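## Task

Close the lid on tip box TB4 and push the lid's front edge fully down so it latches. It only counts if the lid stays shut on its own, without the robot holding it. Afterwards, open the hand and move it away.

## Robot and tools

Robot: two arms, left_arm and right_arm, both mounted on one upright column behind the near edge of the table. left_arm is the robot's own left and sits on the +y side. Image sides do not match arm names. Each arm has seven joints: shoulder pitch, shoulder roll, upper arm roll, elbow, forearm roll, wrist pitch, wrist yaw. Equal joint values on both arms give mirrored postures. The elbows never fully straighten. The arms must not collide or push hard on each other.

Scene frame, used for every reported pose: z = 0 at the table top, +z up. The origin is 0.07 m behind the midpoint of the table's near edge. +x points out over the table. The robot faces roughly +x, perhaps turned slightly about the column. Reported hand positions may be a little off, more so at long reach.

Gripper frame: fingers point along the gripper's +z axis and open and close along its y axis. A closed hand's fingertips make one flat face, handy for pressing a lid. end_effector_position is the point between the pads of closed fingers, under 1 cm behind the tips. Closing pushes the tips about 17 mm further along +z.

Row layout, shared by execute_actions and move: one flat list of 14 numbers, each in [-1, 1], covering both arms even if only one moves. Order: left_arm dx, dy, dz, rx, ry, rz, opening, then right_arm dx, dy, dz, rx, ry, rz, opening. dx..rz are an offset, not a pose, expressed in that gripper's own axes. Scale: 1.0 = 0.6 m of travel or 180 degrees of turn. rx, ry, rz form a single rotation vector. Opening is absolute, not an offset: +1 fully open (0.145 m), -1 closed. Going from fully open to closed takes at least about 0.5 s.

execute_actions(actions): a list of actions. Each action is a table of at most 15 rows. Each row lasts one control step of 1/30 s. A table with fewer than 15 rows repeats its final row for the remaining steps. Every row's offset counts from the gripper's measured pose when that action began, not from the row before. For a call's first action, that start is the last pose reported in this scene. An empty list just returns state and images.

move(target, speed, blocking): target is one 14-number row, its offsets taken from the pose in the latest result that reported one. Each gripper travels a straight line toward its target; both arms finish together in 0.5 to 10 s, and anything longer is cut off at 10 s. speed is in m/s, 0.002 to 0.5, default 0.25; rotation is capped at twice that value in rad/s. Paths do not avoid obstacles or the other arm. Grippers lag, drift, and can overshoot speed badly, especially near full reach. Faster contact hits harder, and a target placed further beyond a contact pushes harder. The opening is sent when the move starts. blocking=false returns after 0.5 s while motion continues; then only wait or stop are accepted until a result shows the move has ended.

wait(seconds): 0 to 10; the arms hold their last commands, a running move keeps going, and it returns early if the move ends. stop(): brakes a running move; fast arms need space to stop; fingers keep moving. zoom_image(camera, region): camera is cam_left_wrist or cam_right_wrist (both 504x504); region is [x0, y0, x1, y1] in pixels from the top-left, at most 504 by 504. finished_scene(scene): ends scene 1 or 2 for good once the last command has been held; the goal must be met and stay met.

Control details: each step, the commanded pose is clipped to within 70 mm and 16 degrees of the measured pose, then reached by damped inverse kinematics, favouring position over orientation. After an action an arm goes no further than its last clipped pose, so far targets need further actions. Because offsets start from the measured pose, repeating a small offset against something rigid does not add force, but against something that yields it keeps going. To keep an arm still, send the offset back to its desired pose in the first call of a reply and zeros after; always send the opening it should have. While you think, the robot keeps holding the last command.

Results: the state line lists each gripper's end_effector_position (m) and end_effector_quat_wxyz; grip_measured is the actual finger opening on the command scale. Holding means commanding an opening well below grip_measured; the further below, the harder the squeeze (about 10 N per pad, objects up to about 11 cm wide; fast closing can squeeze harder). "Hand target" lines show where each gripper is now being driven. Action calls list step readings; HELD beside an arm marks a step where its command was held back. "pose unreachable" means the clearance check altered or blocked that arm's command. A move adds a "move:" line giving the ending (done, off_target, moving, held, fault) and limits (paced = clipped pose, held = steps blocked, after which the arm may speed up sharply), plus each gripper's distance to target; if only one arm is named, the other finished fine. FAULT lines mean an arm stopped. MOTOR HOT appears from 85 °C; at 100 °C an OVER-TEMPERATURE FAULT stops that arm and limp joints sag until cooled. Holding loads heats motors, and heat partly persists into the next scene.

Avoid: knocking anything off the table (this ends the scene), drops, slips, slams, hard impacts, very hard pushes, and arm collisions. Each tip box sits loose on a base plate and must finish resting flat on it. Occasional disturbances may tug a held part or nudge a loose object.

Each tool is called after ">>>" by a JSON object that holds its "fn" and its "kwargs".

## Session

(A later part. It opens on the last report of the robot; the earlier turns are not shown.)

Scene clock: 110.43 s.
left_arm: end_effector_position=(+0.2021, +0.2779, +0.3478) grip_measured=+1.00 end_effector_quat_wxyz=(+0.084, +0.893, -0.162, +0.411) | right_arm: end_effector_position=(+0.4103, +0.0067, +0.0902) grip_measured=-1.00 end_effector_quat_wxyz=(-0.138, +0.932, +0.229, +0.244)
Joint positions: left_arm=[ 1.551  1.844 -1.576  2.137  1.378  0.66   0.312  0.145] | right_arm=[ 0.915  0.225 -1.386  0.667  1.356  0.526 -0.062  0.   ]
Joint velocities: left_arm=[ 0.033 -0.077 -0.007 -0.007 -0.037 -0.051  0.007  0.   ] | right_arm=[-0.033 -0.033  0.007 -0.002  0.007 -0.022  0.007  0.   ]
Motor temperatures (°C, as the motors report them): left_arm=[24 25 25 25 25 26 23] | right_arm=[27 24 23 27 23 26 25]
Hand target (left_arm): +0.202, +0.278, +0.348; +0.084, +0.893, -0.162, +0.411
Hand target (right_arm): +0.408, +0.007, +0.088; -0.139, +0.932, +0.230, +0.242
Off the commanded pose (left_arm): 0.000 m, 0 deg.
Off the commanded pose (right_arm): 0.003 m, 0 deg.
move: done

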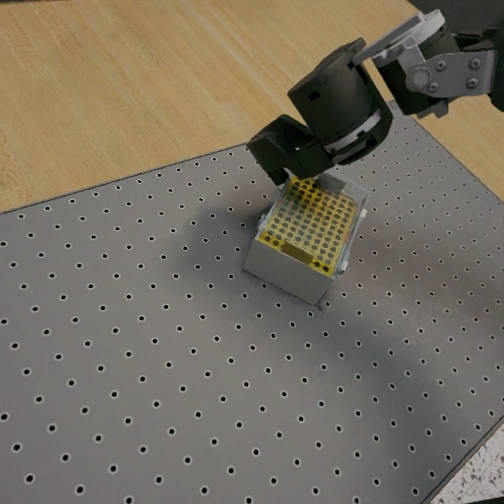

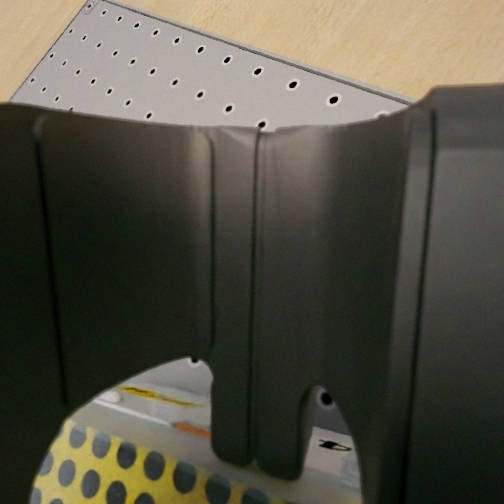

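>>> {"fn": "move", "kwargs": {"target": [0,0,0,0,0,0,1,0.02,-0.006,-0.034,0,0,0,-1], "speed": 0.04}}

>>> {"fn": "move", "kwargs": {"target": [0,0,0,0,0,0,1,-0.02,-0.002,-0.012,0,0,0,-1], "speed": 0.04}}

>>> {"fn": "zoom_image", "kwargs": {"camera": "cam_left_wrist", "region": [200,50,450,300]}}

>>> {"fn": "move", "kwargs": {"target": [0,0,0,0,0,0,1,-0.013,0.004,0.021,0,0,0,-1], "speed": 0.02}}

>>> {"fn": "zoom_image", "kwargs": {"camera": "cam_left_wrist", "region": [200,50,450,300]}}

Scene clock: 119.73 s.
left_arm: end_effector_position=(+0.2021, +0.2779, +0.3478) grip_measured=+1.00 end_effector_quat_wxyz=(+0.084, +0.893, -0.162, +0.411) | right_arm: end_effector_position=(+0.4096, +0.0076, +0.1136) grip_measured=-1.00 end_effector_quat_wxyz=(-0.140, +0.932, +0.229, +0.244)
Joint positions: left_arm=[ 1.551  1.844 -1.576  2.137  1.378  0.66   0.312  0.145] | right_arm=[ 0.937  0.298 -1.357  0.828  1.408  0.59  -0.157  0.   ]
Joint velocities: left_arm=[-0.033  0.011 -0.002  0.012  0.037 -0.022 -0.007  0.   ] | right_arm=[ 0.011  0.033  0.007 -0.012 -0.007  0.051 -0.007 -0.   ]
Motor temperatures (°C, as the motors report them): left_arm=[24 25 25 25 25 26 23] | right_arm=[27 24 23 27 23 26 25]
Hand target (left_arm): +0.202, +0.278, +0.348; +0.084, +0.893, -0.162, +0.411
Hand target (right_arm): +0.410, +0.007, +0.114; -0.138, +0.933, +0.228, +0.244
Off the commanded pose (left_arm): 0.000 m, 0 deg.
Off the commanded pose (right_arm): 0.001 m, 0 deg.
move: done

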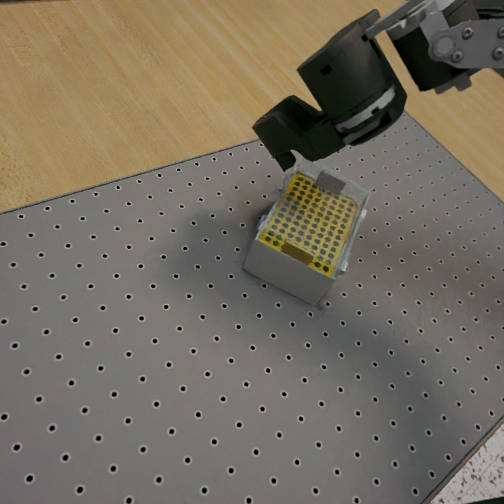

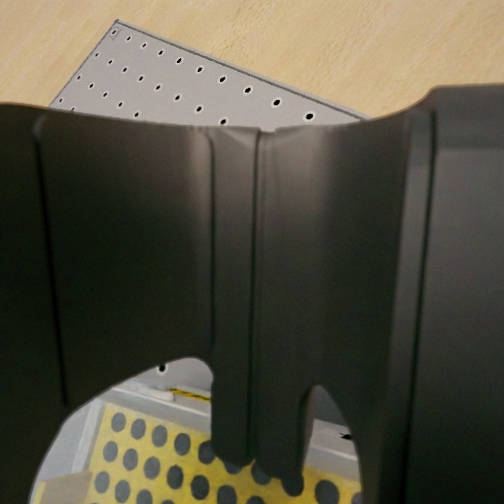

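Scene clock: 120.43 s.
left_arm: end_effector_position=(+0.2021, +0.2779, +0.3478) grip_measured=+1.00 end_effector_quat_wxyz=(+0.084, +0.893, -0.162, +0.411) | right_arm: end_effector_position=(+0.3970, +0.0019, +0.1140) grip_measured=-1.00 end_effector_quat_wxyz=(-0.141, +0.931, +0.231, +0.244)
Joint positions: left_arm=[ 1.551  1.844 -1.576  2.137  1.378  0.66   0.312  0.145] | right_arm=[ 0.907  0.364 -1.353  0.953  1.434  0.587 -0.218  0.   ]
Joint velocities: left_arm=[-0.011 -0.011  0.017 -0.012 -0.051 -0.022 -0.051  0.   ] | right_arm=[ 0.011 -0.033  0.007 -0.017 -0.022  0.007  0.066 -0.   ]
Motor temperatures (°C, as the motors report them): left_arm=[24 25 25 25 25 26 23] | right_arm=[27 24 23 27 23 26 25]
Hand target (left_arm): +0.202, +0.278, +0.348; +0.084, +0.893, -0.162, +0.411
Hand target (right_arm): +0.397, +0.002, +0.114; -0.140, +0.932, +0.229, +0.244
Off the commanded pose (left_arm): 0.000 m, 0 deg.
Off the commanded pose (right_arm): 0.001 m, 0 deg.
move: done

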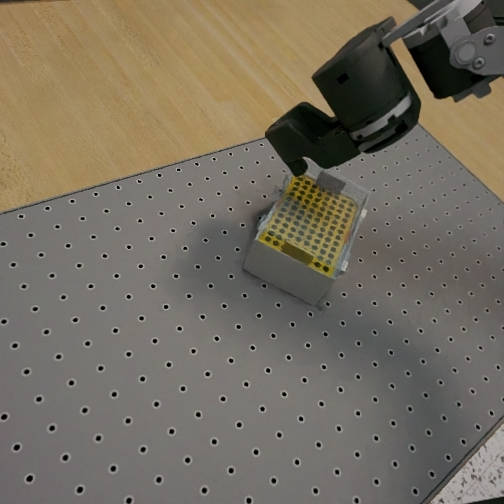

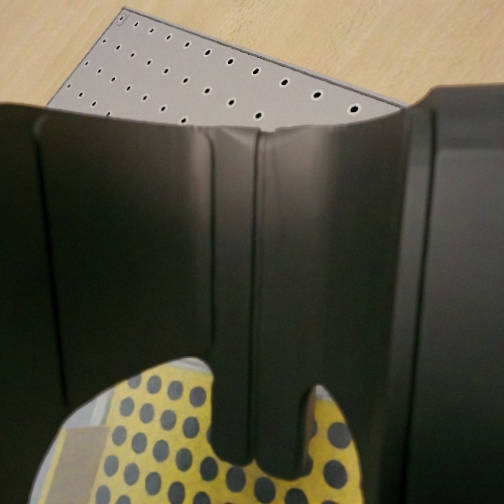

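Region (200, 50, 450, 300) of cam_left_wrist's 504x504 image, scaled by 2.016, with more detail than that image has.

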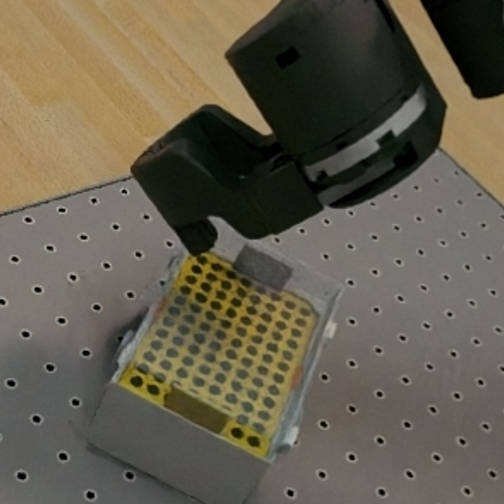

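Scene clock: 121.40 s.
left_arm: end_effector_position=(+0.2021, +0.2779, +0.3478) grip_measured=+1.00 end_effector_quat_wxyz=(+0.084, +0.893, -0.162, +0.411) | right_arm: end_effector_position=(+0.3992, +0.0020, +0.1020) grip_measured=-1.00 end_effector_quat_wxyz=(-0.140, +0.931, +0.230, +0.247)
Joint positions: left_arm=[ 1.551  1.844 -1.576  2.137  1.378  0.66   0.312  0.145] | right_arm=[ 0.893  0.328 -1.362  0.872  1.396  0.55  -0.168  0.   ]
Joint velocities: left_arm=[-0.055 -0.011 -0.022 -0.002  0.022 -0.051 -0.037  0.   ] | right_arm=[-0.011 -0.011 -0.012 -0.012 -0.037 -0.007 -0.066 -0.   ]
Motor temperatures (°C, as the motors report them): left_arm=[24 25 25 25 25 26 23] | right_arm=[27 24 23 27 23 26 25]
Hand target (left_arm): +0.202, +0.278, +0.348; +0.084, +0.893, -0.162, +0.411
Hand target (right_arm): +0.397, +0.002, +0.099; -0.141, +0.931, +0.232, +0.244
Off the commanded pose (left_arm): 0.000 m, 0 deg.
Off the commanded pose (right_arm): 0.004 m, 0 deg.
move: off_target (right_arm)

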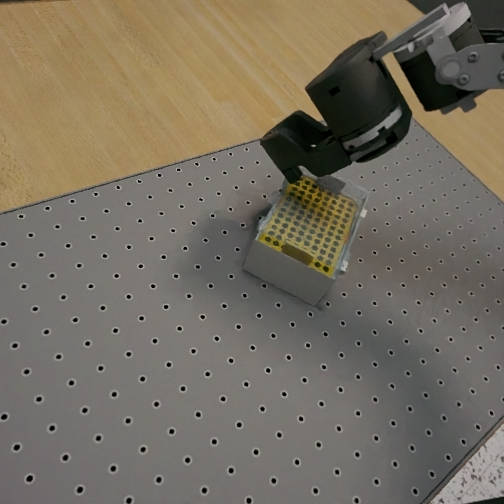

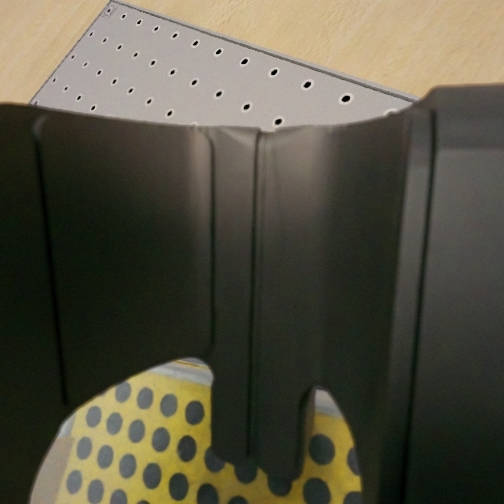

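Region (200, 50, 450, 300) of cam_left_wrist's 504x504 image, scaled by 2.016, with more detail than that image has.

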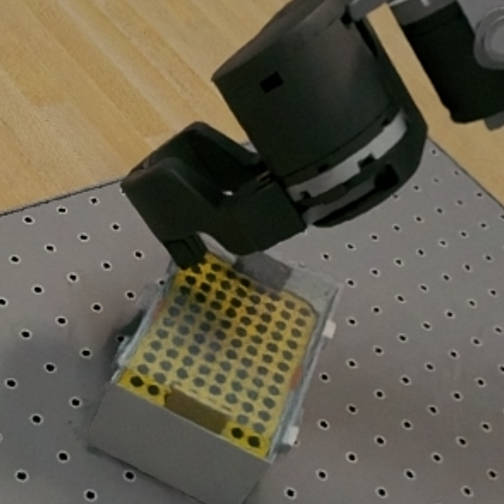

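>>> {"fn": "move", "kwargs": {"target": [0,0,0,0,0,0,1,-0.016,0.004,0.019,0,0,0,-1], "speed": 0.01}}

>>> {"fn": "zoom_image", "kwargs": {"camera": "cam_left_wrist", "region": [220,120,400,300]}}

Scene clock: 126.63 s.
left_arm: end_effector_position=(+0.2021, +0.2779, +0.3478) grip_measured=+1.00 end_effector_quat_wxyz=(+0.084, +0.893, -0.162, +0.411) | right_arm: end_effector_position=(+0.4084, +0.0068, +0.1008) grip_measured=-1.00 end_effector_quat_wxyz=(-0.149, +0.923, +0.226, +0.272)
Joint positions: left_arm=[ 1.551  1.844 -1.576  2.137  1.378  0.66   0.312  0.145] | right_arm=[ 0.898  0.298 -1.381  0.807  1.382  0.475 -0.122  0.   ]
Joint velocities: left_arm=[ 0.011 -0.077 -0.017 -0.012 -0.007 -0.022  0.051  0.   ] | right_arm=[ 0.077  0.033 -0.017  0.017  0.051  0.037  0.007 -0.   ]
Motor temperatures (°C, as the motors report them): left_arm=[24 25 25 25 25 26 23] | right_arm=[27 24 23 27 23 26 25]
Hand target (left_arm): +0.202, +0.278, +0.348; +0.084, +0.893, -0.162, +0.411
Hand target (right_arm): +0.397, +0.001, +0.087; -0.140, +0.931, +0.231, +0.247
Off the commanded pose (left_arm): 0.000 m, 0 deg.
Off the commanded pose (right_arm): 0.019 m, 3 deg.
move: off_target (right_arm)

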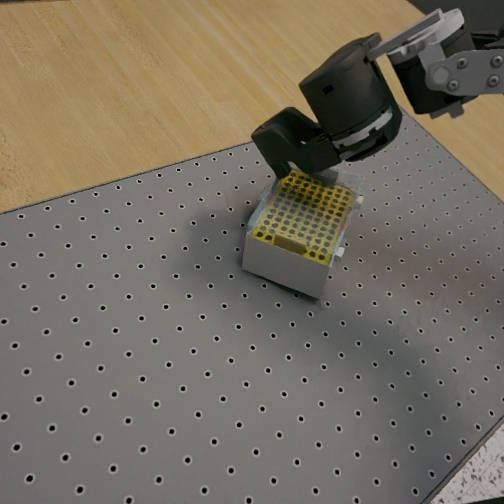

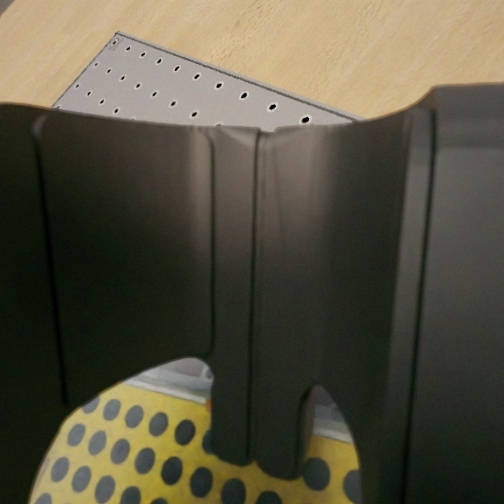

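Region (220, 120, 400, 300) of cam_left_wrist's 504x504 image, scaled by 2.800, with more detail than that image has.

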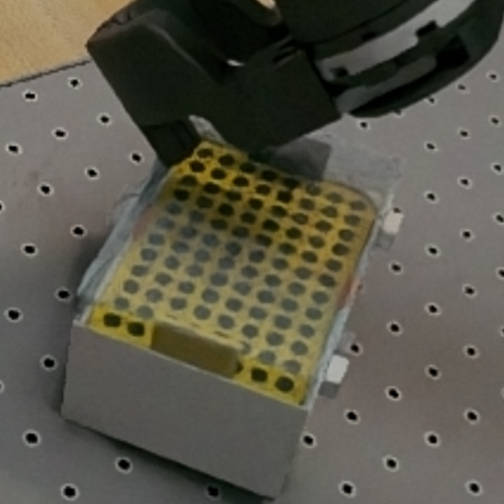

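>>> {"fn": "move", "kwargs": {"target": [0,0,0,0,0,0,1,0.03,-0.012,-0.07,0,0,0,-1], "speed": 0.05}}

>>> {"fn": "zoom_image", "kwargs": {"camera": "cam_left_wrist", "region": [220,120,400,300]}}

>>> {"fn": "move", "kwargs": {"target": [0,0,0,0,0,0,1,0,0,0,0,-0.11,0.08,1], "speed": 0.15}}

Scene clock: 133.00 s.
left_arm: end_effector_position=(+0.2021, +0.2779, +0.3478) grip_measured=+1.00 end_effector_quat_wxyz=(+0.084, +0.893, -0.162, +0.411) | right_arm: end_effector_position=(+0.4001, +0.0033, +0.1457) grip_measured=-1.00 end_effector_quat_wxyz=(-0.152, +0.923, +0.225, +0.272)
Joint positions: left_arm=[ 1.551  1.844 -1.576  2.137  1.378  0.66   0.312  0.145] | right_arm=[ 0.932  0.444 -1.33   1.116  1.494  0.582 -0.304  0.   ]
Joint velocities: left_arm=[-0.011  0.011 -0.002 -0.007  0.007 -0.066 -0.022  0.   ] | right_arm=[-0.011  0.033  0.002 -0.012  0.007  0.007 -0.037  0.   ]
Motor temperatures (°C, as the motors report them): left_arm=[24 25 25 25 25 26 23] | right_arm=[27 24 23 27 23 26 25]
Hand target (left_arm): +0.202, +0.278, +0.348; +0.084, +0.893, -0.162, +0.411
Hand target (right_arm): +0.400, +0.002, +0.146; -0.150, +0.924, +0.224, +0.272
Off the commanded pose (left_arm): 0.000 m, 0 deg.
Off the commanded pose (right_arm): 0.001 m, 0 deg.
move: done

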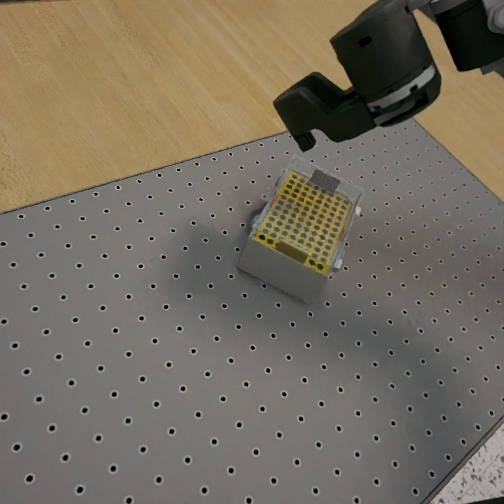

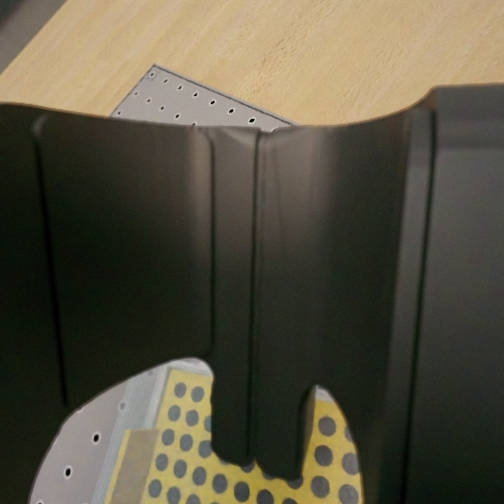

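Region (220, 120, 400, 300) of cam_left_wrist's 504x504 image, scaled by 2.800, with more detail than that image has.

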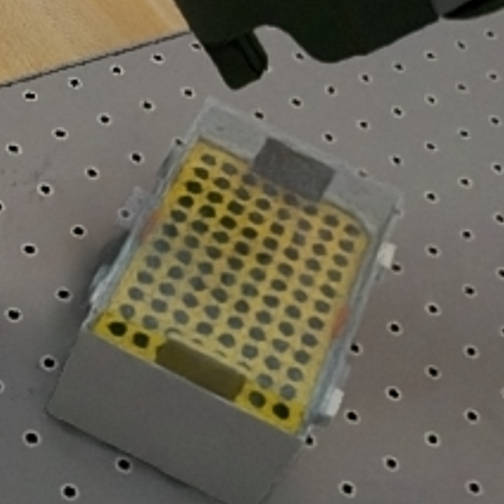

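Scene clock: 134.70 s.
left_arm: end_effector_position=(+0.2021, +0.2779, +0.3478) grip_measured=+1.00 end_effector_quat_wxyz=(+0.084, +0.893, -0.162, +0.411) | right_arm: end_effector_position=(+0.4016, +0.0035, +0.1464) grip_measured=+1.00 end_effector_quat_wxyz=(-0.170, +0.954, +0.139, +0.204)
Joint positions: left_arm=[ 1.551  1.844 -1.576  2.137  1.378  0.66   0.312  0.145] | right_arm=[ 0.866  0.354 -1.07   1.019  1.564  0.772 -0.431  0.145]
Joint velocities: left_arm=[ 0.033 -0.143 -0.007 -0.007  0.037 -0.022 -0.11   0.   ] | right_arm=[-0.055 -0.011 -0.017  0.012  0.007 -0.022 -0.051 -0.   ]
Motor temperatures (°C, as the motors report them): left_arm=[24 25 25 25 25 26 23] | right_arm=[27 24 23 27 23 26 25]
Hand target (left_arm): +0.202, +0.278, +0.348; +0.084, +0.893, -0.162, +0.411
Hand target (right_arm): +0.400, +0.003, +0.145; -0.169, +0.955, +0.138, +0.202
Off the commanded pose (left_arm): 0.000 m, 0 deg.
Off the commanded pose (right_arm): 0.002 m, 14 deg.
joint sent to its limit (right arm) — the command would take joint 5 (forearm roll) past its upper limit and joint 6 (wrist pitch) past its upper limit, so those joints were sent only as far as their limits.
move: off_target (right_arm)

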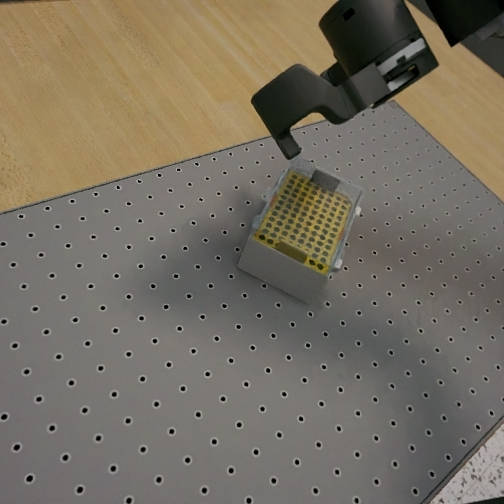

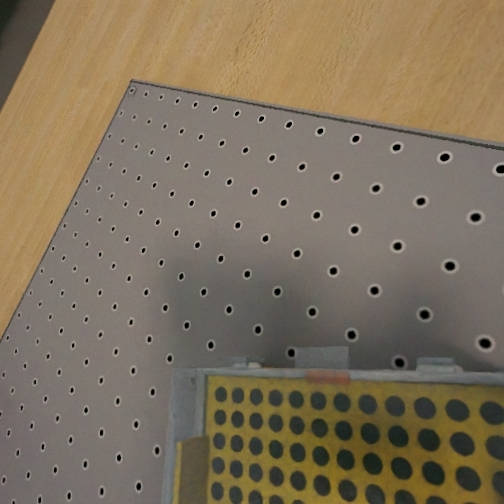

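>>> {"fn": "move", "kwargs": {"target": [0,0,0,0,0,0,1,-0.017,0.053,0.033,0,0,0,-1], "speed": 0.06}}

>>> {"fn": "move", "kwargs": {"target": [0,0,0,0,0,0,1,-0.008,0.005,0.016,0,-0.04,0,-1], "speed": 0.06}}

>>> {"fn": "zoom_image", "kwargs": {"camera": "cam_left_wrist", "region": [220,120,400,300]}}

Scene clock: 141.53 s.
left_arm: end_effector_position=(+0.2021, +0.2779, +0.3478) grip_measured=+1.00 end_effector_quat_wxyz=(+0.084, +0.893, -0.162, +0.411) | right_arm: end_effector_position=(+0.4103, -0.0207, +0.1170) grip_measured=-1.00 end_effector_quat_wxyz=(-0.168, +0.954, +0.139, +0.204)
Joint positions: left_arm=[ 1.551  1.844 -1.576  2.137  1.378  0.66   0.312  0.145] | right_arm=[ 0.866  0.359 -1.133  0.854  1.449  0.712 -0.207  0.   ]
Joint velocities: left_arm=[ 0.011  0.011 -0.007  0.012  0.051  0.022 -0.037  0.   ] | right_arm=[-0.033  0.099 -0.012 -0.002 -0.022 -0.022  0.037  0.   ]
Motor temperatures (°C, as the motors report them): left_arm=[24 25 26 25 25 26 23] | right_arm=[27 24 23 27 23 26 25]
Hand target (left_arm): +0.202, +0.278, +0.348; +0.084, +0.893, -0.162, +0.411
Hand target (right_arm): +0.410, -0.020, +0.117; -0.169, +0.954, +0.140, +0.205
Off the commanded pose (left_arm): 0.000 m, 0 deg.
Off the commanded pose (right_arm): 0.001 m, 0 deg.
move: done

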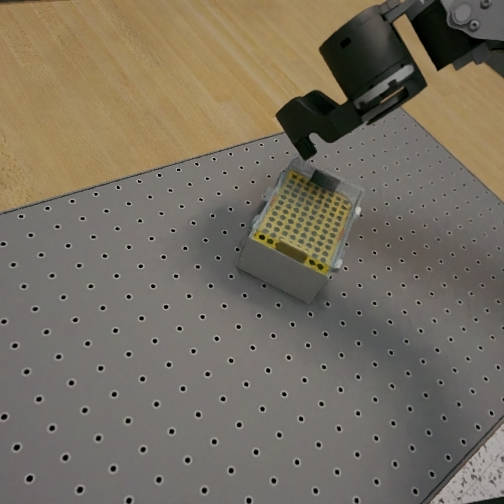

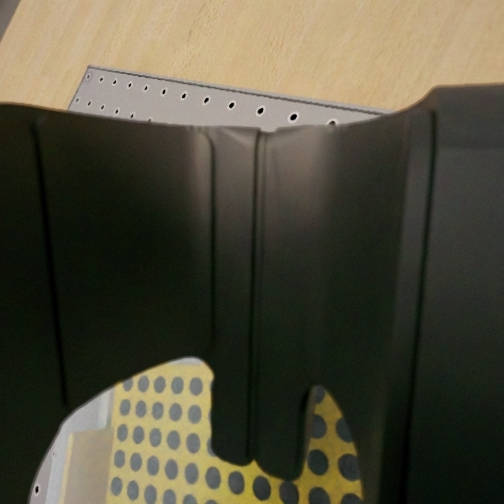

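Scene clock: 142.87 s.
left_arm: end_effector_position=(+0.2021, +0.2779, +0.3478) grip_measured=+1.00 end_effector_quat_wxyz=(+0.084, +0.893, -0.162, +0.411) | right_arm: end_effector_position=(+0.4114, -0.0217, +0.1064) grip_measured=-1.00 end_effector_quat_wxyz=(-0.158, +0.965, +0.147, +0.147)
Joint positions: left_arm=[ 1.551  1.844 -1.576  2.137  1.378  0.66   0.312  0.145] | right_arm=[ 0.985  0.273 -1.332  0.625  1.551  0.772 -0.085  0.   ]
Joint velocities: left_arm=[-0.011 -0.077 -0.007 -0.002  0.051  0.007  0.051  0.   ] | right_arm=[-0.077  0.033 -0.007  0.012 -0.051  0.037 -0.051 -0.   ]
Motor temperatures (°C, as the motors report them): left_arm=[24 25 26 25 25 26 23] | right_arm=[27 24 23 27 23 26 25]
Hand target (left_arm): +0.202, +0.278, +0.348; +0.084, +0.893, -0.162, +0.411
Hand target (right_arm): +0.411, -0.021, +0.106; -0.159, +0.965, +0.149, +0.145
Off the commanded pose (left_arm): 0.000 m, 0 deg.
Off the commanded pose (right_arm): 0.002 m, 0 deg.
joint sent to its limit (right arm) — the command would take joint 6 (wrist pitch) past its upper limit, so that joint was sent only as far as its limit.
move: done

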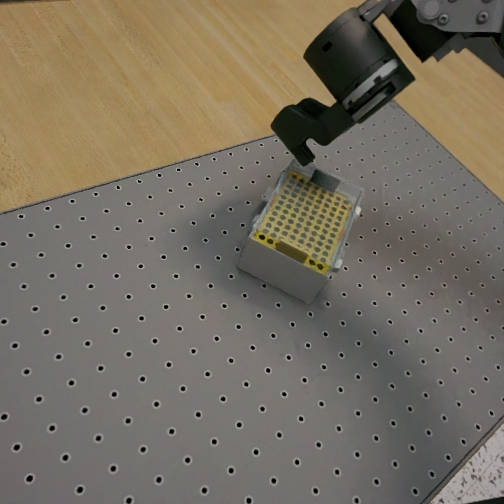

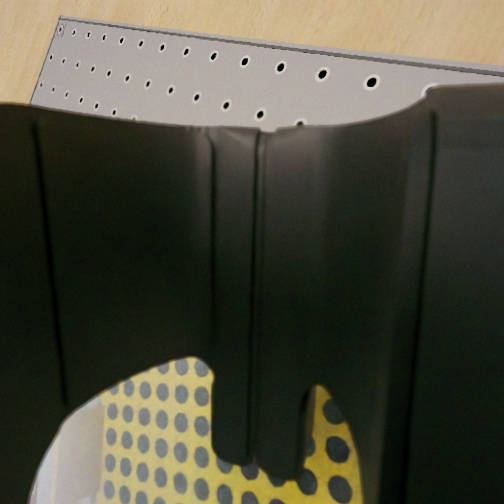

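Region (220, 120, 400, 300) of cam_left_wrist's 504x504 image, scaled by 2.800, with more detail than that image has.

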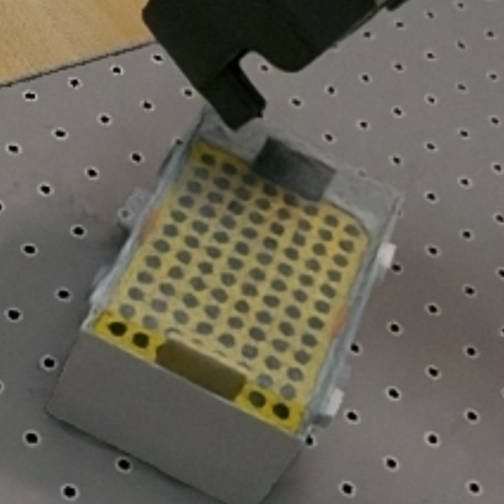

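>>> {"fn": "move", "kwargs": {"target": [0,0,0,0,0,0,1,0.013,0,0.005,0,0,0,-1], "speed": 0.03}}

>>> {"fn": "move", "kwargs": {"target": [0,0,0,0,0,0,1,-0.012,0.009,0.03,0,0,0,-1], "speed": 0.015}}

>>> {"fn": "zoom_image", "kwargs": {"camera": "cam_left_wrist", "region": [220,120,400,300]}}

Scene clock: 147.13 s.
left_arm: end_effector_position=(+0.2021, +0.2779, +0.3478) grip_measured=+1.00 end_effector_quat_wxyz=(+0.084, +0.893, -0.162, +0.411) | right_arm: end_effector_position=(+0.4197, -0.0187, +0.1068) grip_measured=-1.00 end_effector_quat_wxyz=(-0.158, +0.965, +0.146, +0.148)
Joint positions: left_arm=[ 1.551  1.844 -1.576  2.137  1.378  0.66   0.312  0.145] | right_arm=[ 1.012  0.215 -1.349  0.509  1.517  0.772 -0.013  0.   ]
Joint velocities: left_arm=[ 0.011 -0.099 -0.012  0.002 -0.022  0.022  0.037 -0.   ] | right_arm=[ 0.033  0.011 -0.002 -0.007 -0.022  0.007 -0.081 -0.   ]
Motor temperatures (°C, as the motors report them): left_arm=[24 25 26 25 25 26 23] | right_arm=[27 24 23 27 23 26 25]
Hand target (left_arm): +0.202, +0.278, +0.348; +0.084, +0.893, -0.162, +0.411
Hand target (right_arm): +0.419, -0.019, +0.107; -0.158, +0.965, +0.148, +0.147
Off the commanded pose (left_arm): 0.000 m, 0 deg.
Off the commanded pose (right_arm): 0.001 m, 0 deg.
move: done

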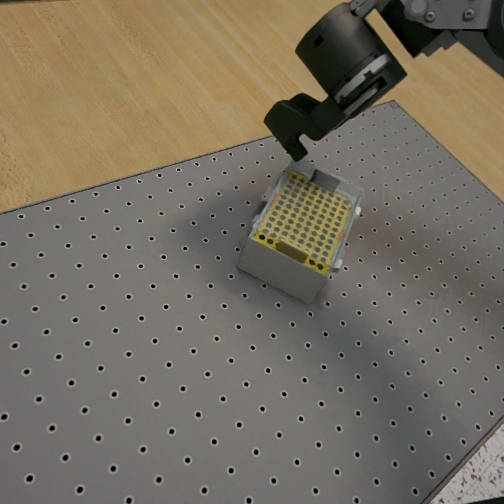

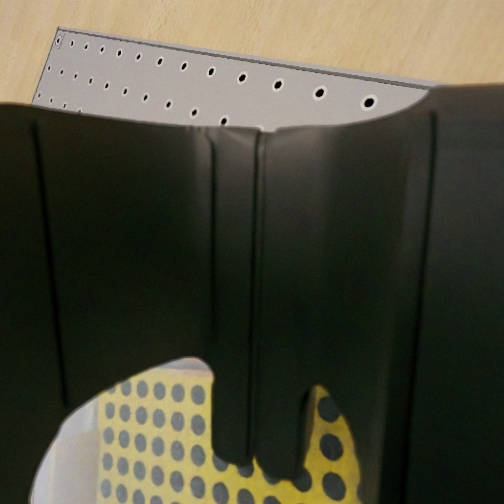

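Scene clock: 148.70 s.
left_arm: end_effector_position=(+0.2021, +0.2779, +0.3478) grip_measured=+1.00 end_effector_quat_wxyz=(+0.084, +0.893, -0.162, +0.411) | right_arm: end_effector_position=(+0.4285, -0.0153, +0.0979) grip_measured=-1.00 end_effector_quat_wxyz=(-0.166, +0.961, +0.145, +0.165)
Joint positions: left_arm=[ 1.551  1.844 -1.576  2.137  1.378  0.66   0.312  0.145] | right_arm=[ 1.025  0.119 -1.418  0.305  1.481  0.696  0.142  0.   ]
Joint velocities: left_arm=[ 0.011 -0.077  0.007 -0.002  0.022 -0.007  0.007 -0.   ] | right_arm=[-0.077 -0.055 -0.027  0.007  0.081 -0.037  0.007 -0.   ]
Motor temperatures (°C, as the motors report them): left_arm=[24 25 26 25 25 26 23] | right_arm=[27 24 23 27 23 26 25]
Hand target (left_arm): +0.202, +0.278, +0.348; +0.084, +0.893, -0.162, +0.411
Hand target (right_arm): +0.419, -0.019, +0.087; -0.157, +0.965, +0.147, +0.149
Off the commanded pose (left_arm): 0.000 m, 0 deg.
Off the commanded pose (right_arm): 0.015 m, 2 deg.
move: off_target (right_arm)

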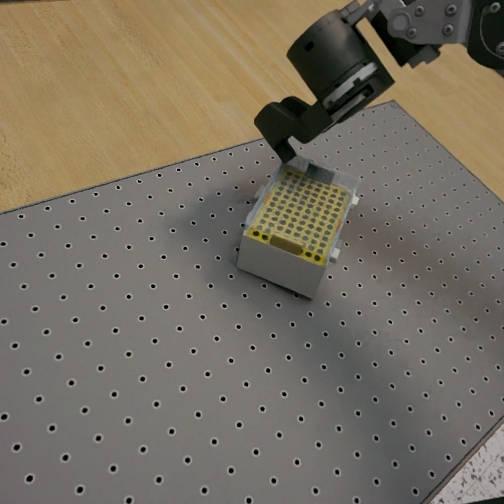

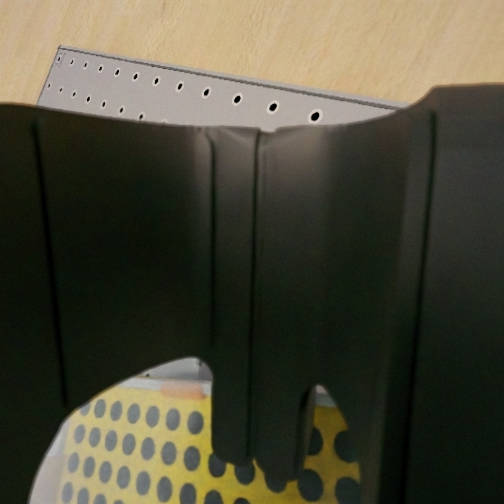

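Region (220, 120, 400, 300) of cam_left_wrist's 504x504 image, scaled by 2.800, with more detail than that image has.

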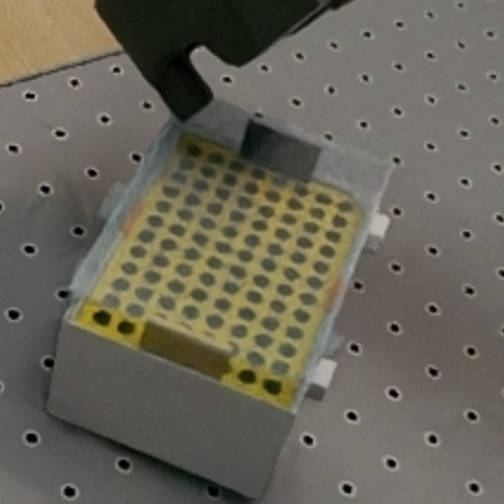

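>>> {"fn": "move", "kwargs": {"target": [0,0,0,0,0,0,1,-0.043,0.005,0.005,0,-0.012,0,-1], "speed": 0.015}}

>>> {"fn": "zoom_image", "kwargs": {"camera": "cam_left_wrist", "region": [220,120,400,300]}}

Scene clock: 154.73 s.
left_arm: end_effector_position=(+0.2021, +0.2779, +0.3478) grip_measured=+1.00 end_effector_quat_wxyz=(+0.084, +0.893, -0.162, +0.411) | right_arm: end_effector_position=(+0.4180, -0.0158, +0.0977) grip_measured=-1.00 end_effector_quat_wxyz=(-0.178, +0.958, +0.146, +0.169)
Joint positions: left_arm=[ 1.551  1.844 -1.576  2.137  1.378  0.66   0.312  0.145] | right_arm=[ 0.994  0.224 -1.424  0.508  1.565  0.672  0.041  0.   ]
Joint velocities: left_arm=[ 0.099  0.077 -0.002 -0.007  0.007 -0.066 -0.066 -0.   ] | right_arm=[ 0.011 -0.011 -0.017 -0.012 -0.007 -0.051 -0.066 -0.   ]
Motor temperatures (°C, as the motors report them): left_arm=[24 25 26 25 25 26 23] | right_arm=[27 24 23 27 23 26 25]
Hand target (left_arm): +0.202, +0.278, +0.348; +0.084, +0.893, -0.162, +0.411
Hand target (right_arm): +0.407, -0.022, +0.085; -0.164, +0.964, +0.148, +0.147
Off the commanded pose (left_arm): 0.000 m, 0 deg.
Off the commanded pose (right_arm): 0.018 m, 3 deg.
move: off_target (right_arm)

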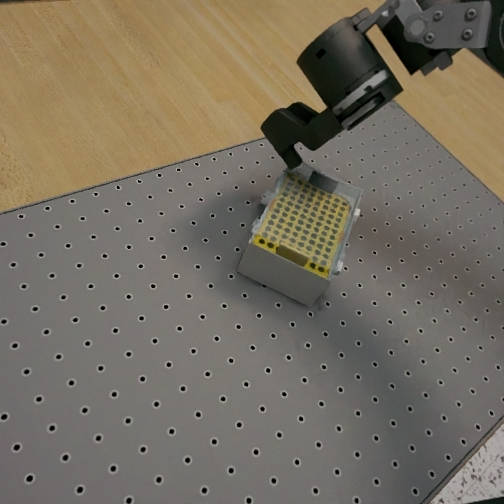

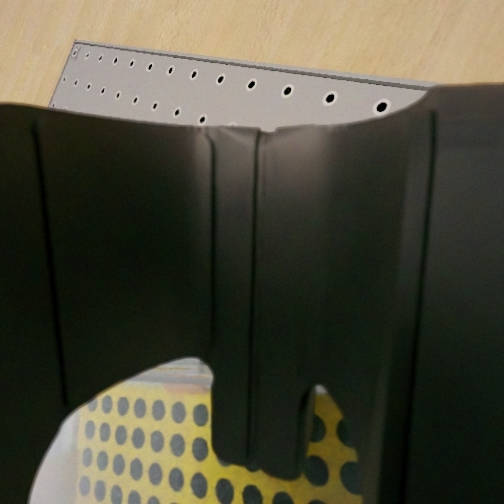

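Region (220, 120, 400, 300) of cam_left_wrist's 504x504 image, scaled by 2.800, with more detail than that image has.

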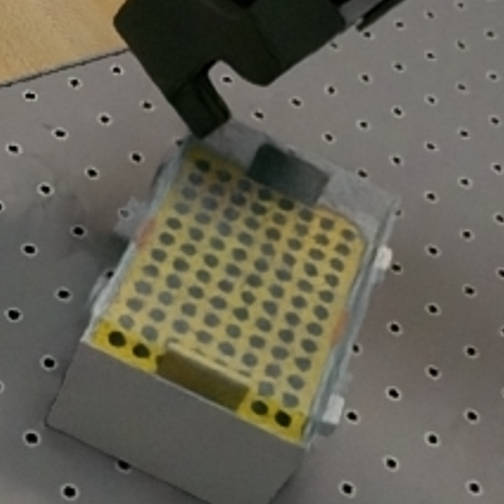

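>>> {"fn": "move", "kwargs": {"target": [0,0,0,0,0,0,1,-0.046,0.018,0.027,0.01,-0.02,0,-1], "speed": 0.025}}

>>> {"fn": "zoom_image", "kwargs": {"camera": "cam_left_wrist", "region": [220,120,400,300]}}

Scene clock: 160.50 s.
left_arm: end_effector_position=(+0.2021, +0.2779, +0.3478) grip_measured=+1.00 end_effector_quat_wxyz=(+0.084, +0.893, -0.162, +0.411) | right_arm: end_effector_position=(+0.4224, -0.0140, +0.0972) grip_measured=-1.00 end_effector_quat_wxyz=(-0.216, +0.948, +0.154, +0.176)
Joint positions: left_arm=[ 1.551  1.844 -1.576  2.137  1.378  0.66   0.312  0.145] | right_arm=[ 1.009  0.192 -1.502  0.386  1.565  0.622  0.232  0.   ]
Joint velocities: left_arm=[-0.055 -0.033  0.007 -0.012 -0.007 -0.007  0.022 -0.   ] | right_arm=[-0.121 -0.143 -0.007  0.017  0.037  0.007 -0.081  0.   ]
Motor temperatures (°C, as the motors report them): left_arm=[24 25 26 25 25 26 23] | right_arm=[27 24 23 27 23 26 25]
Hand target (left_arm): +0.202, +0.278, +0.348; +0.084, +0.893, -0.162, +0.411
Hand target (right_arm): +0.401, -0.026, +0.072; -0.189, +0.960, +0.156, +0.137
Off the commanded pose (left_arm): 0.000 m, 0 deg.
Off the commanded pose (right_arm): 0.036 m, 6 deg.
move: off_target (right_arm)

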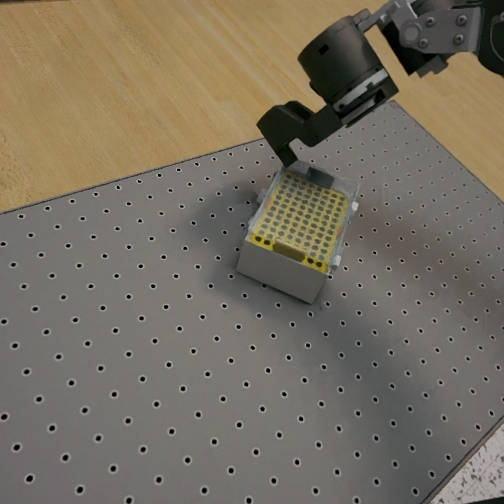

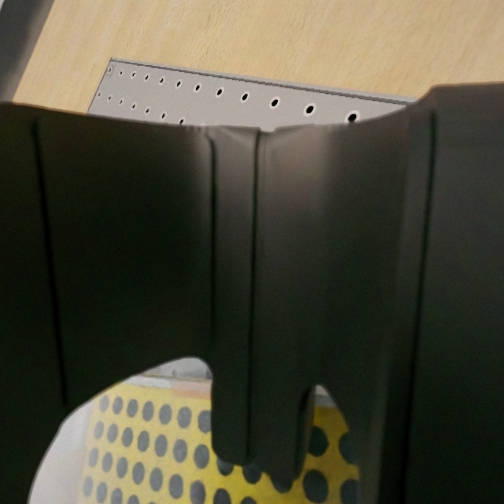

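Region (220, 120, 400, 300) of cam_left_wrist's 504x504 image, scaled by 2.800, with more detail than that image has.

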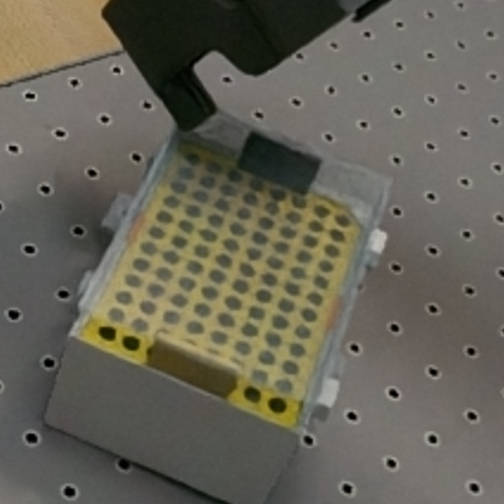

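>>> {"fn": "move", "kwargs": {"target": [0,0,0,0,0,0,1,0.03,-0.02,-0.06,0,0,0,-1], "speed": 0.05}}

>>> {"fn": "move", "kwargs": {"target": [-0.1,0,0.3,0.17,0.1,0,1,0,0.1,-0.15,0,0,0,-1]}}

Scene clock: 166.50 s.
left_arm: end_effector_position=(+0.2021, +0.2779, +0.3478) grip_measured=+1.00 end_effector_quat_wxyz=(+0.084, +0.893, -0.162, +0.411) | right_arm: end_effector_position=(+0.4249, -0.0158, +0.1386) grip_measured=-1.00 end_effector_quat_wxyz=(-0.218, +0.947, +0.153, +0.177)
Joint positions: left_arm=[ 1.551  1.844 -1.576  2.137  1.378  0.66   0.312  0.145] | right_arm=[ 1.027  0.344 -1.321  0.698  1.565  0.752  0.023  0.   ]
Joint velocities: left_arm=[-0.011  0.055  0.007  0.002 -0.022  0.007  0.007  0.   ] | right_arm=[-0.099 -0.011 -0.002  0.007  0.037 -0.022  0.022 -0.   ]
Motor temperatures (°C, as the motors report them): left_arm=[24 25 26 25 25 26 23] | right_arm=[27 24 23 27 23 26 25]
Hand target (left_arm): +0.202, +0.278, +0.348; +0.084, +0.893, -0.162, +0.411
Hand target (right_arm): +0.425, -0.016, +0.138; -0.217, +0.948, +0.152, +0.176
Off the commanded pose (left_arm): 0.000 m, 0 deg.
Off the commanded pose (right_arm): 0.001 m, 0 deg.
joint sent to its limit (right arm) — the command would take joint 5 (forearm roll) past its upper limit, so that joint was sent only as far as its limit.
move: done

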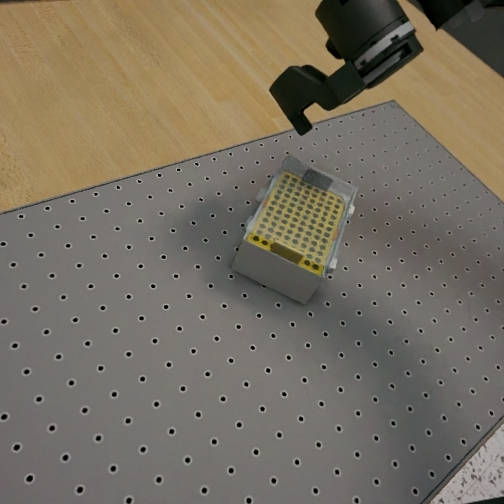

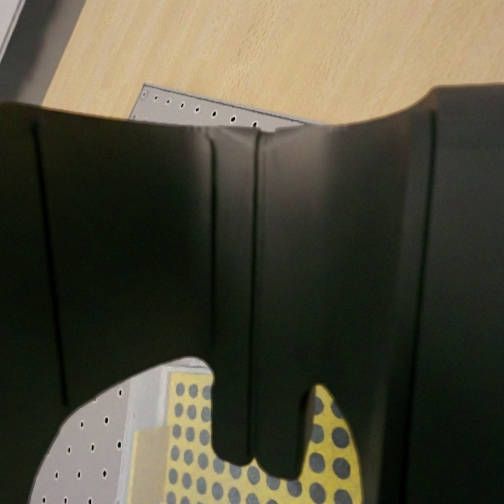

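Scene clock: 168.13 s.
left_arm: end_effector_position=(+0.2873, +0.2380, +0.1816) grip_measured=+1.00 end_effector_quat_wxyz=(-0.131, +0.812, -0.042, +0.567) | right_arm: end_effector_position=(+0.4240, -0.1102, +0.1928) grip_measured=-1.00 end_effector_quat_wxyz=(-0.231, +0.935, +0.172, +0.208)
Joint positions: left_arm=[ 0.671  0.952 -1.576  1.714  0.968 -0.191 -0.909  0.145] | right_arm=[ 1.108  0.764 -1.387  1.015  1.565  0.773  0.198  0.   ]
Joint velocities: left_arm=[ 0.011 -0.077  0.002 -0.002 -0.095 -0.007  0.051  0.   ] | right_arm=[-0.033 -0.033 -0.007 -0.002  0.007 -0.022 -0.037 -0.   ]
Motor temperatures (°C, as the motors report them): left_arm=[24 25 26 25 25 26 23] | right_arm=[27 24 23 27 23 26 25]
Hand target (left_arm): +0.288, +0.240, +0.183; -0.134, +0.811, -0.039, +0.569
Hand target (right_arm): +0.423, -0.110, +0.192; -0.232, +0.935, +0.173, +0.205
Off the commanded pose (left_arm): 0.007 m, 1 deg.
Off the commanded pose (right_arm): 0.002 m, 5 deg.
joint sent to its limit (right arm) — the command would take joint 5 (forearm roll) past its upper limit and joint 6 (wrist pitch) past its upper limit, so those joints were sent only as far as their limits.
move: off_target (left_arm, right_arm)

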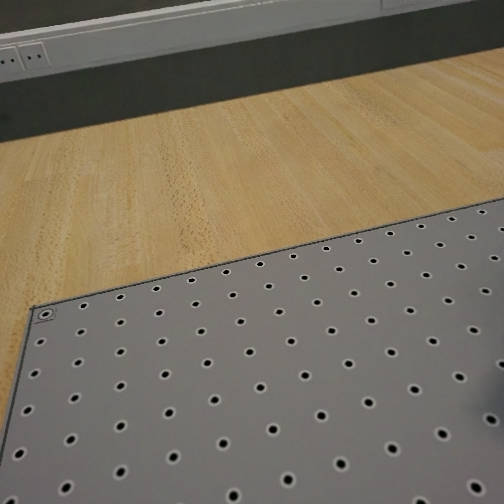

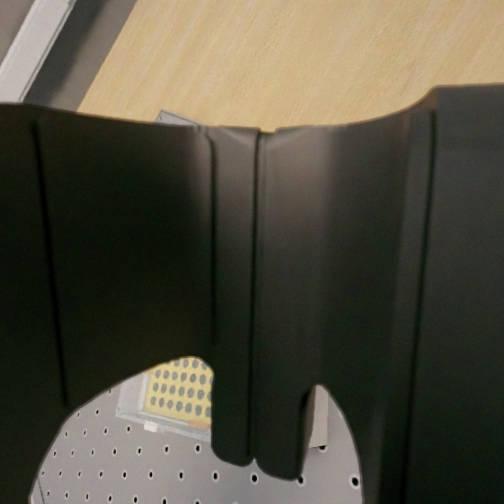

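>>> {"fn": "move", "kwargs": {"target": [-0.013,0,0.116,-0.36,0,0,1,0,0,0,0,0,0,-1], "speed": 0.4}}

Scene clock: 175.03 s.
left_arm: end_effector_position=(+0.3515, +0.2510, +0.1539) grip_measured=+1.00 end_effector_quat_wxyz=(+0.274, +0.779, -0.325, +0.460) | right_arm: end_effector_position=(+0.4240, -0.1102, +0.1929) grip_measured=-1.00 end_effector_quat_wxyz=(-0.231, +0.935, +0.172, +0.208)
Joint positions: left_arm=[ 0.952  0.396 -1.531  0.02   1.32  -0.366  1.31   0.145] | right_arm=[ 1.108  0.764 -1.387  1.015  1.565  0.773  0.199  0.   ]
Joint velocities: left_arm=[ 0.011 -0.011  0.012 -0.012 -0.022 -0.081 -0.022 -0.   ] | right_arm=[-0.033  0.011 -0.002  0.012  0.022 -0.066 -0.066 -0.   ]
Motor temperatures (°C, as the motors report them): left_arm=[24 25 26 25 25 26 23] | right_arm=[27 24 23 27 23 26 25]
Hand target (left_arm): +0.351, +0.250, +0.154; +0.276, +0.777, -0.328, +0.460
Hand target (right_arm): +0.424, -0.110, +0.193; -0.231, +0.935, +0.172, +0.208
Off the commanded pose (left_arm): 0.003 m, 7 deg.
Off the commanded pose (right_arm): 0.000 m, 0 deg.
elbow stopped short (left arm): the move would have taken joint 4 (elbow) straighter than the controller allows; a more bent joint 4 avoids this.
move: off_target (left_arm)

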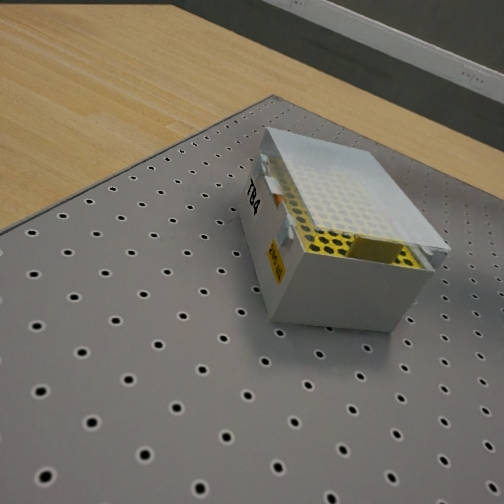

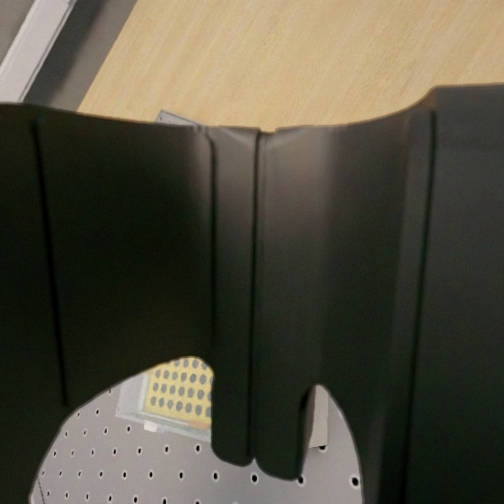

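>>> {"fn": "zoom_image", "kwargs": {"camera": "cam_left_wrist", "region": [225,120,465,340]}}

>>> {"fn": "zoom_image", "kwargs": {"camera": "cam_left_wrist", "region": [235,140,335,280]}}

Region (225, 120, 465, 340) of cam_left_wrist's 504x504 image, scaled by 2.100, with more detail than that image has; it fills the top 462 rows of this view, and the rest is white.

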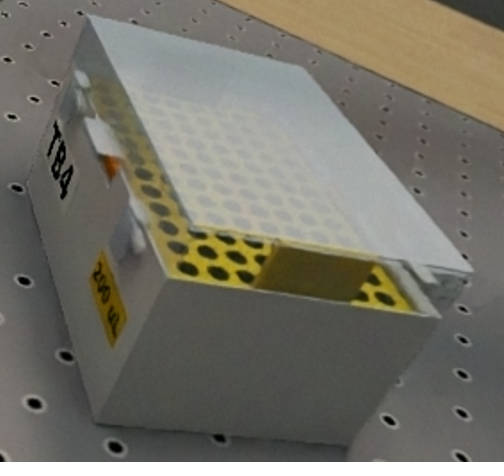

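Region (235, 140, 335, 280) of cam_left_wrist's 504x504 image, scaled by 3.600, with more detail than that image has; it fills the left 360 columns of this view, and the rest is white.

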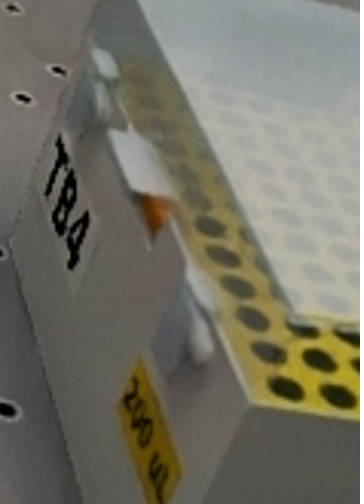

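>>> {"fn": "zoom_image", "kwargs": {"camera": "cam_left_wrist", "region": [265,140,325,270]}}

>>> {"fn": "zoom_image", "kwargs": {"camera": "cam_left_wrist", "region": [280,200,470,290]}}

Region (265, 140, 325, 270) of cam_left_wrist's 504x504 image, scaled by 3.877, with more detail than that image has; it fills the left 233 columns of this view, and the rest is white.

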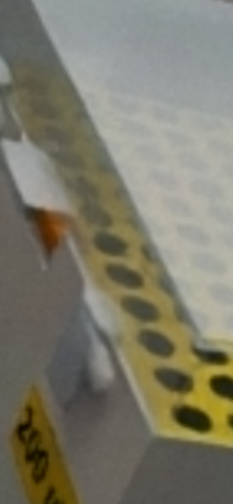

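Region (280, 200, 470, 290) of cam_left_wrist's 504x504 image, scaled by 2.653, with more detail than that image has; it fills the top 239 rows of this view, and the rest is white.

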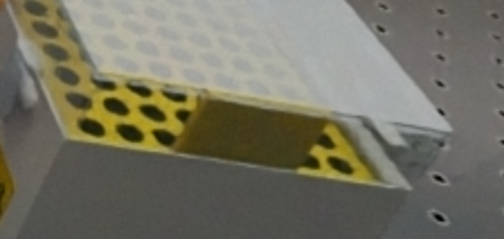

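>>> {"fn": "finished_scene", "kwargs": {"scene": 1}}

The scene is finished: the task was done.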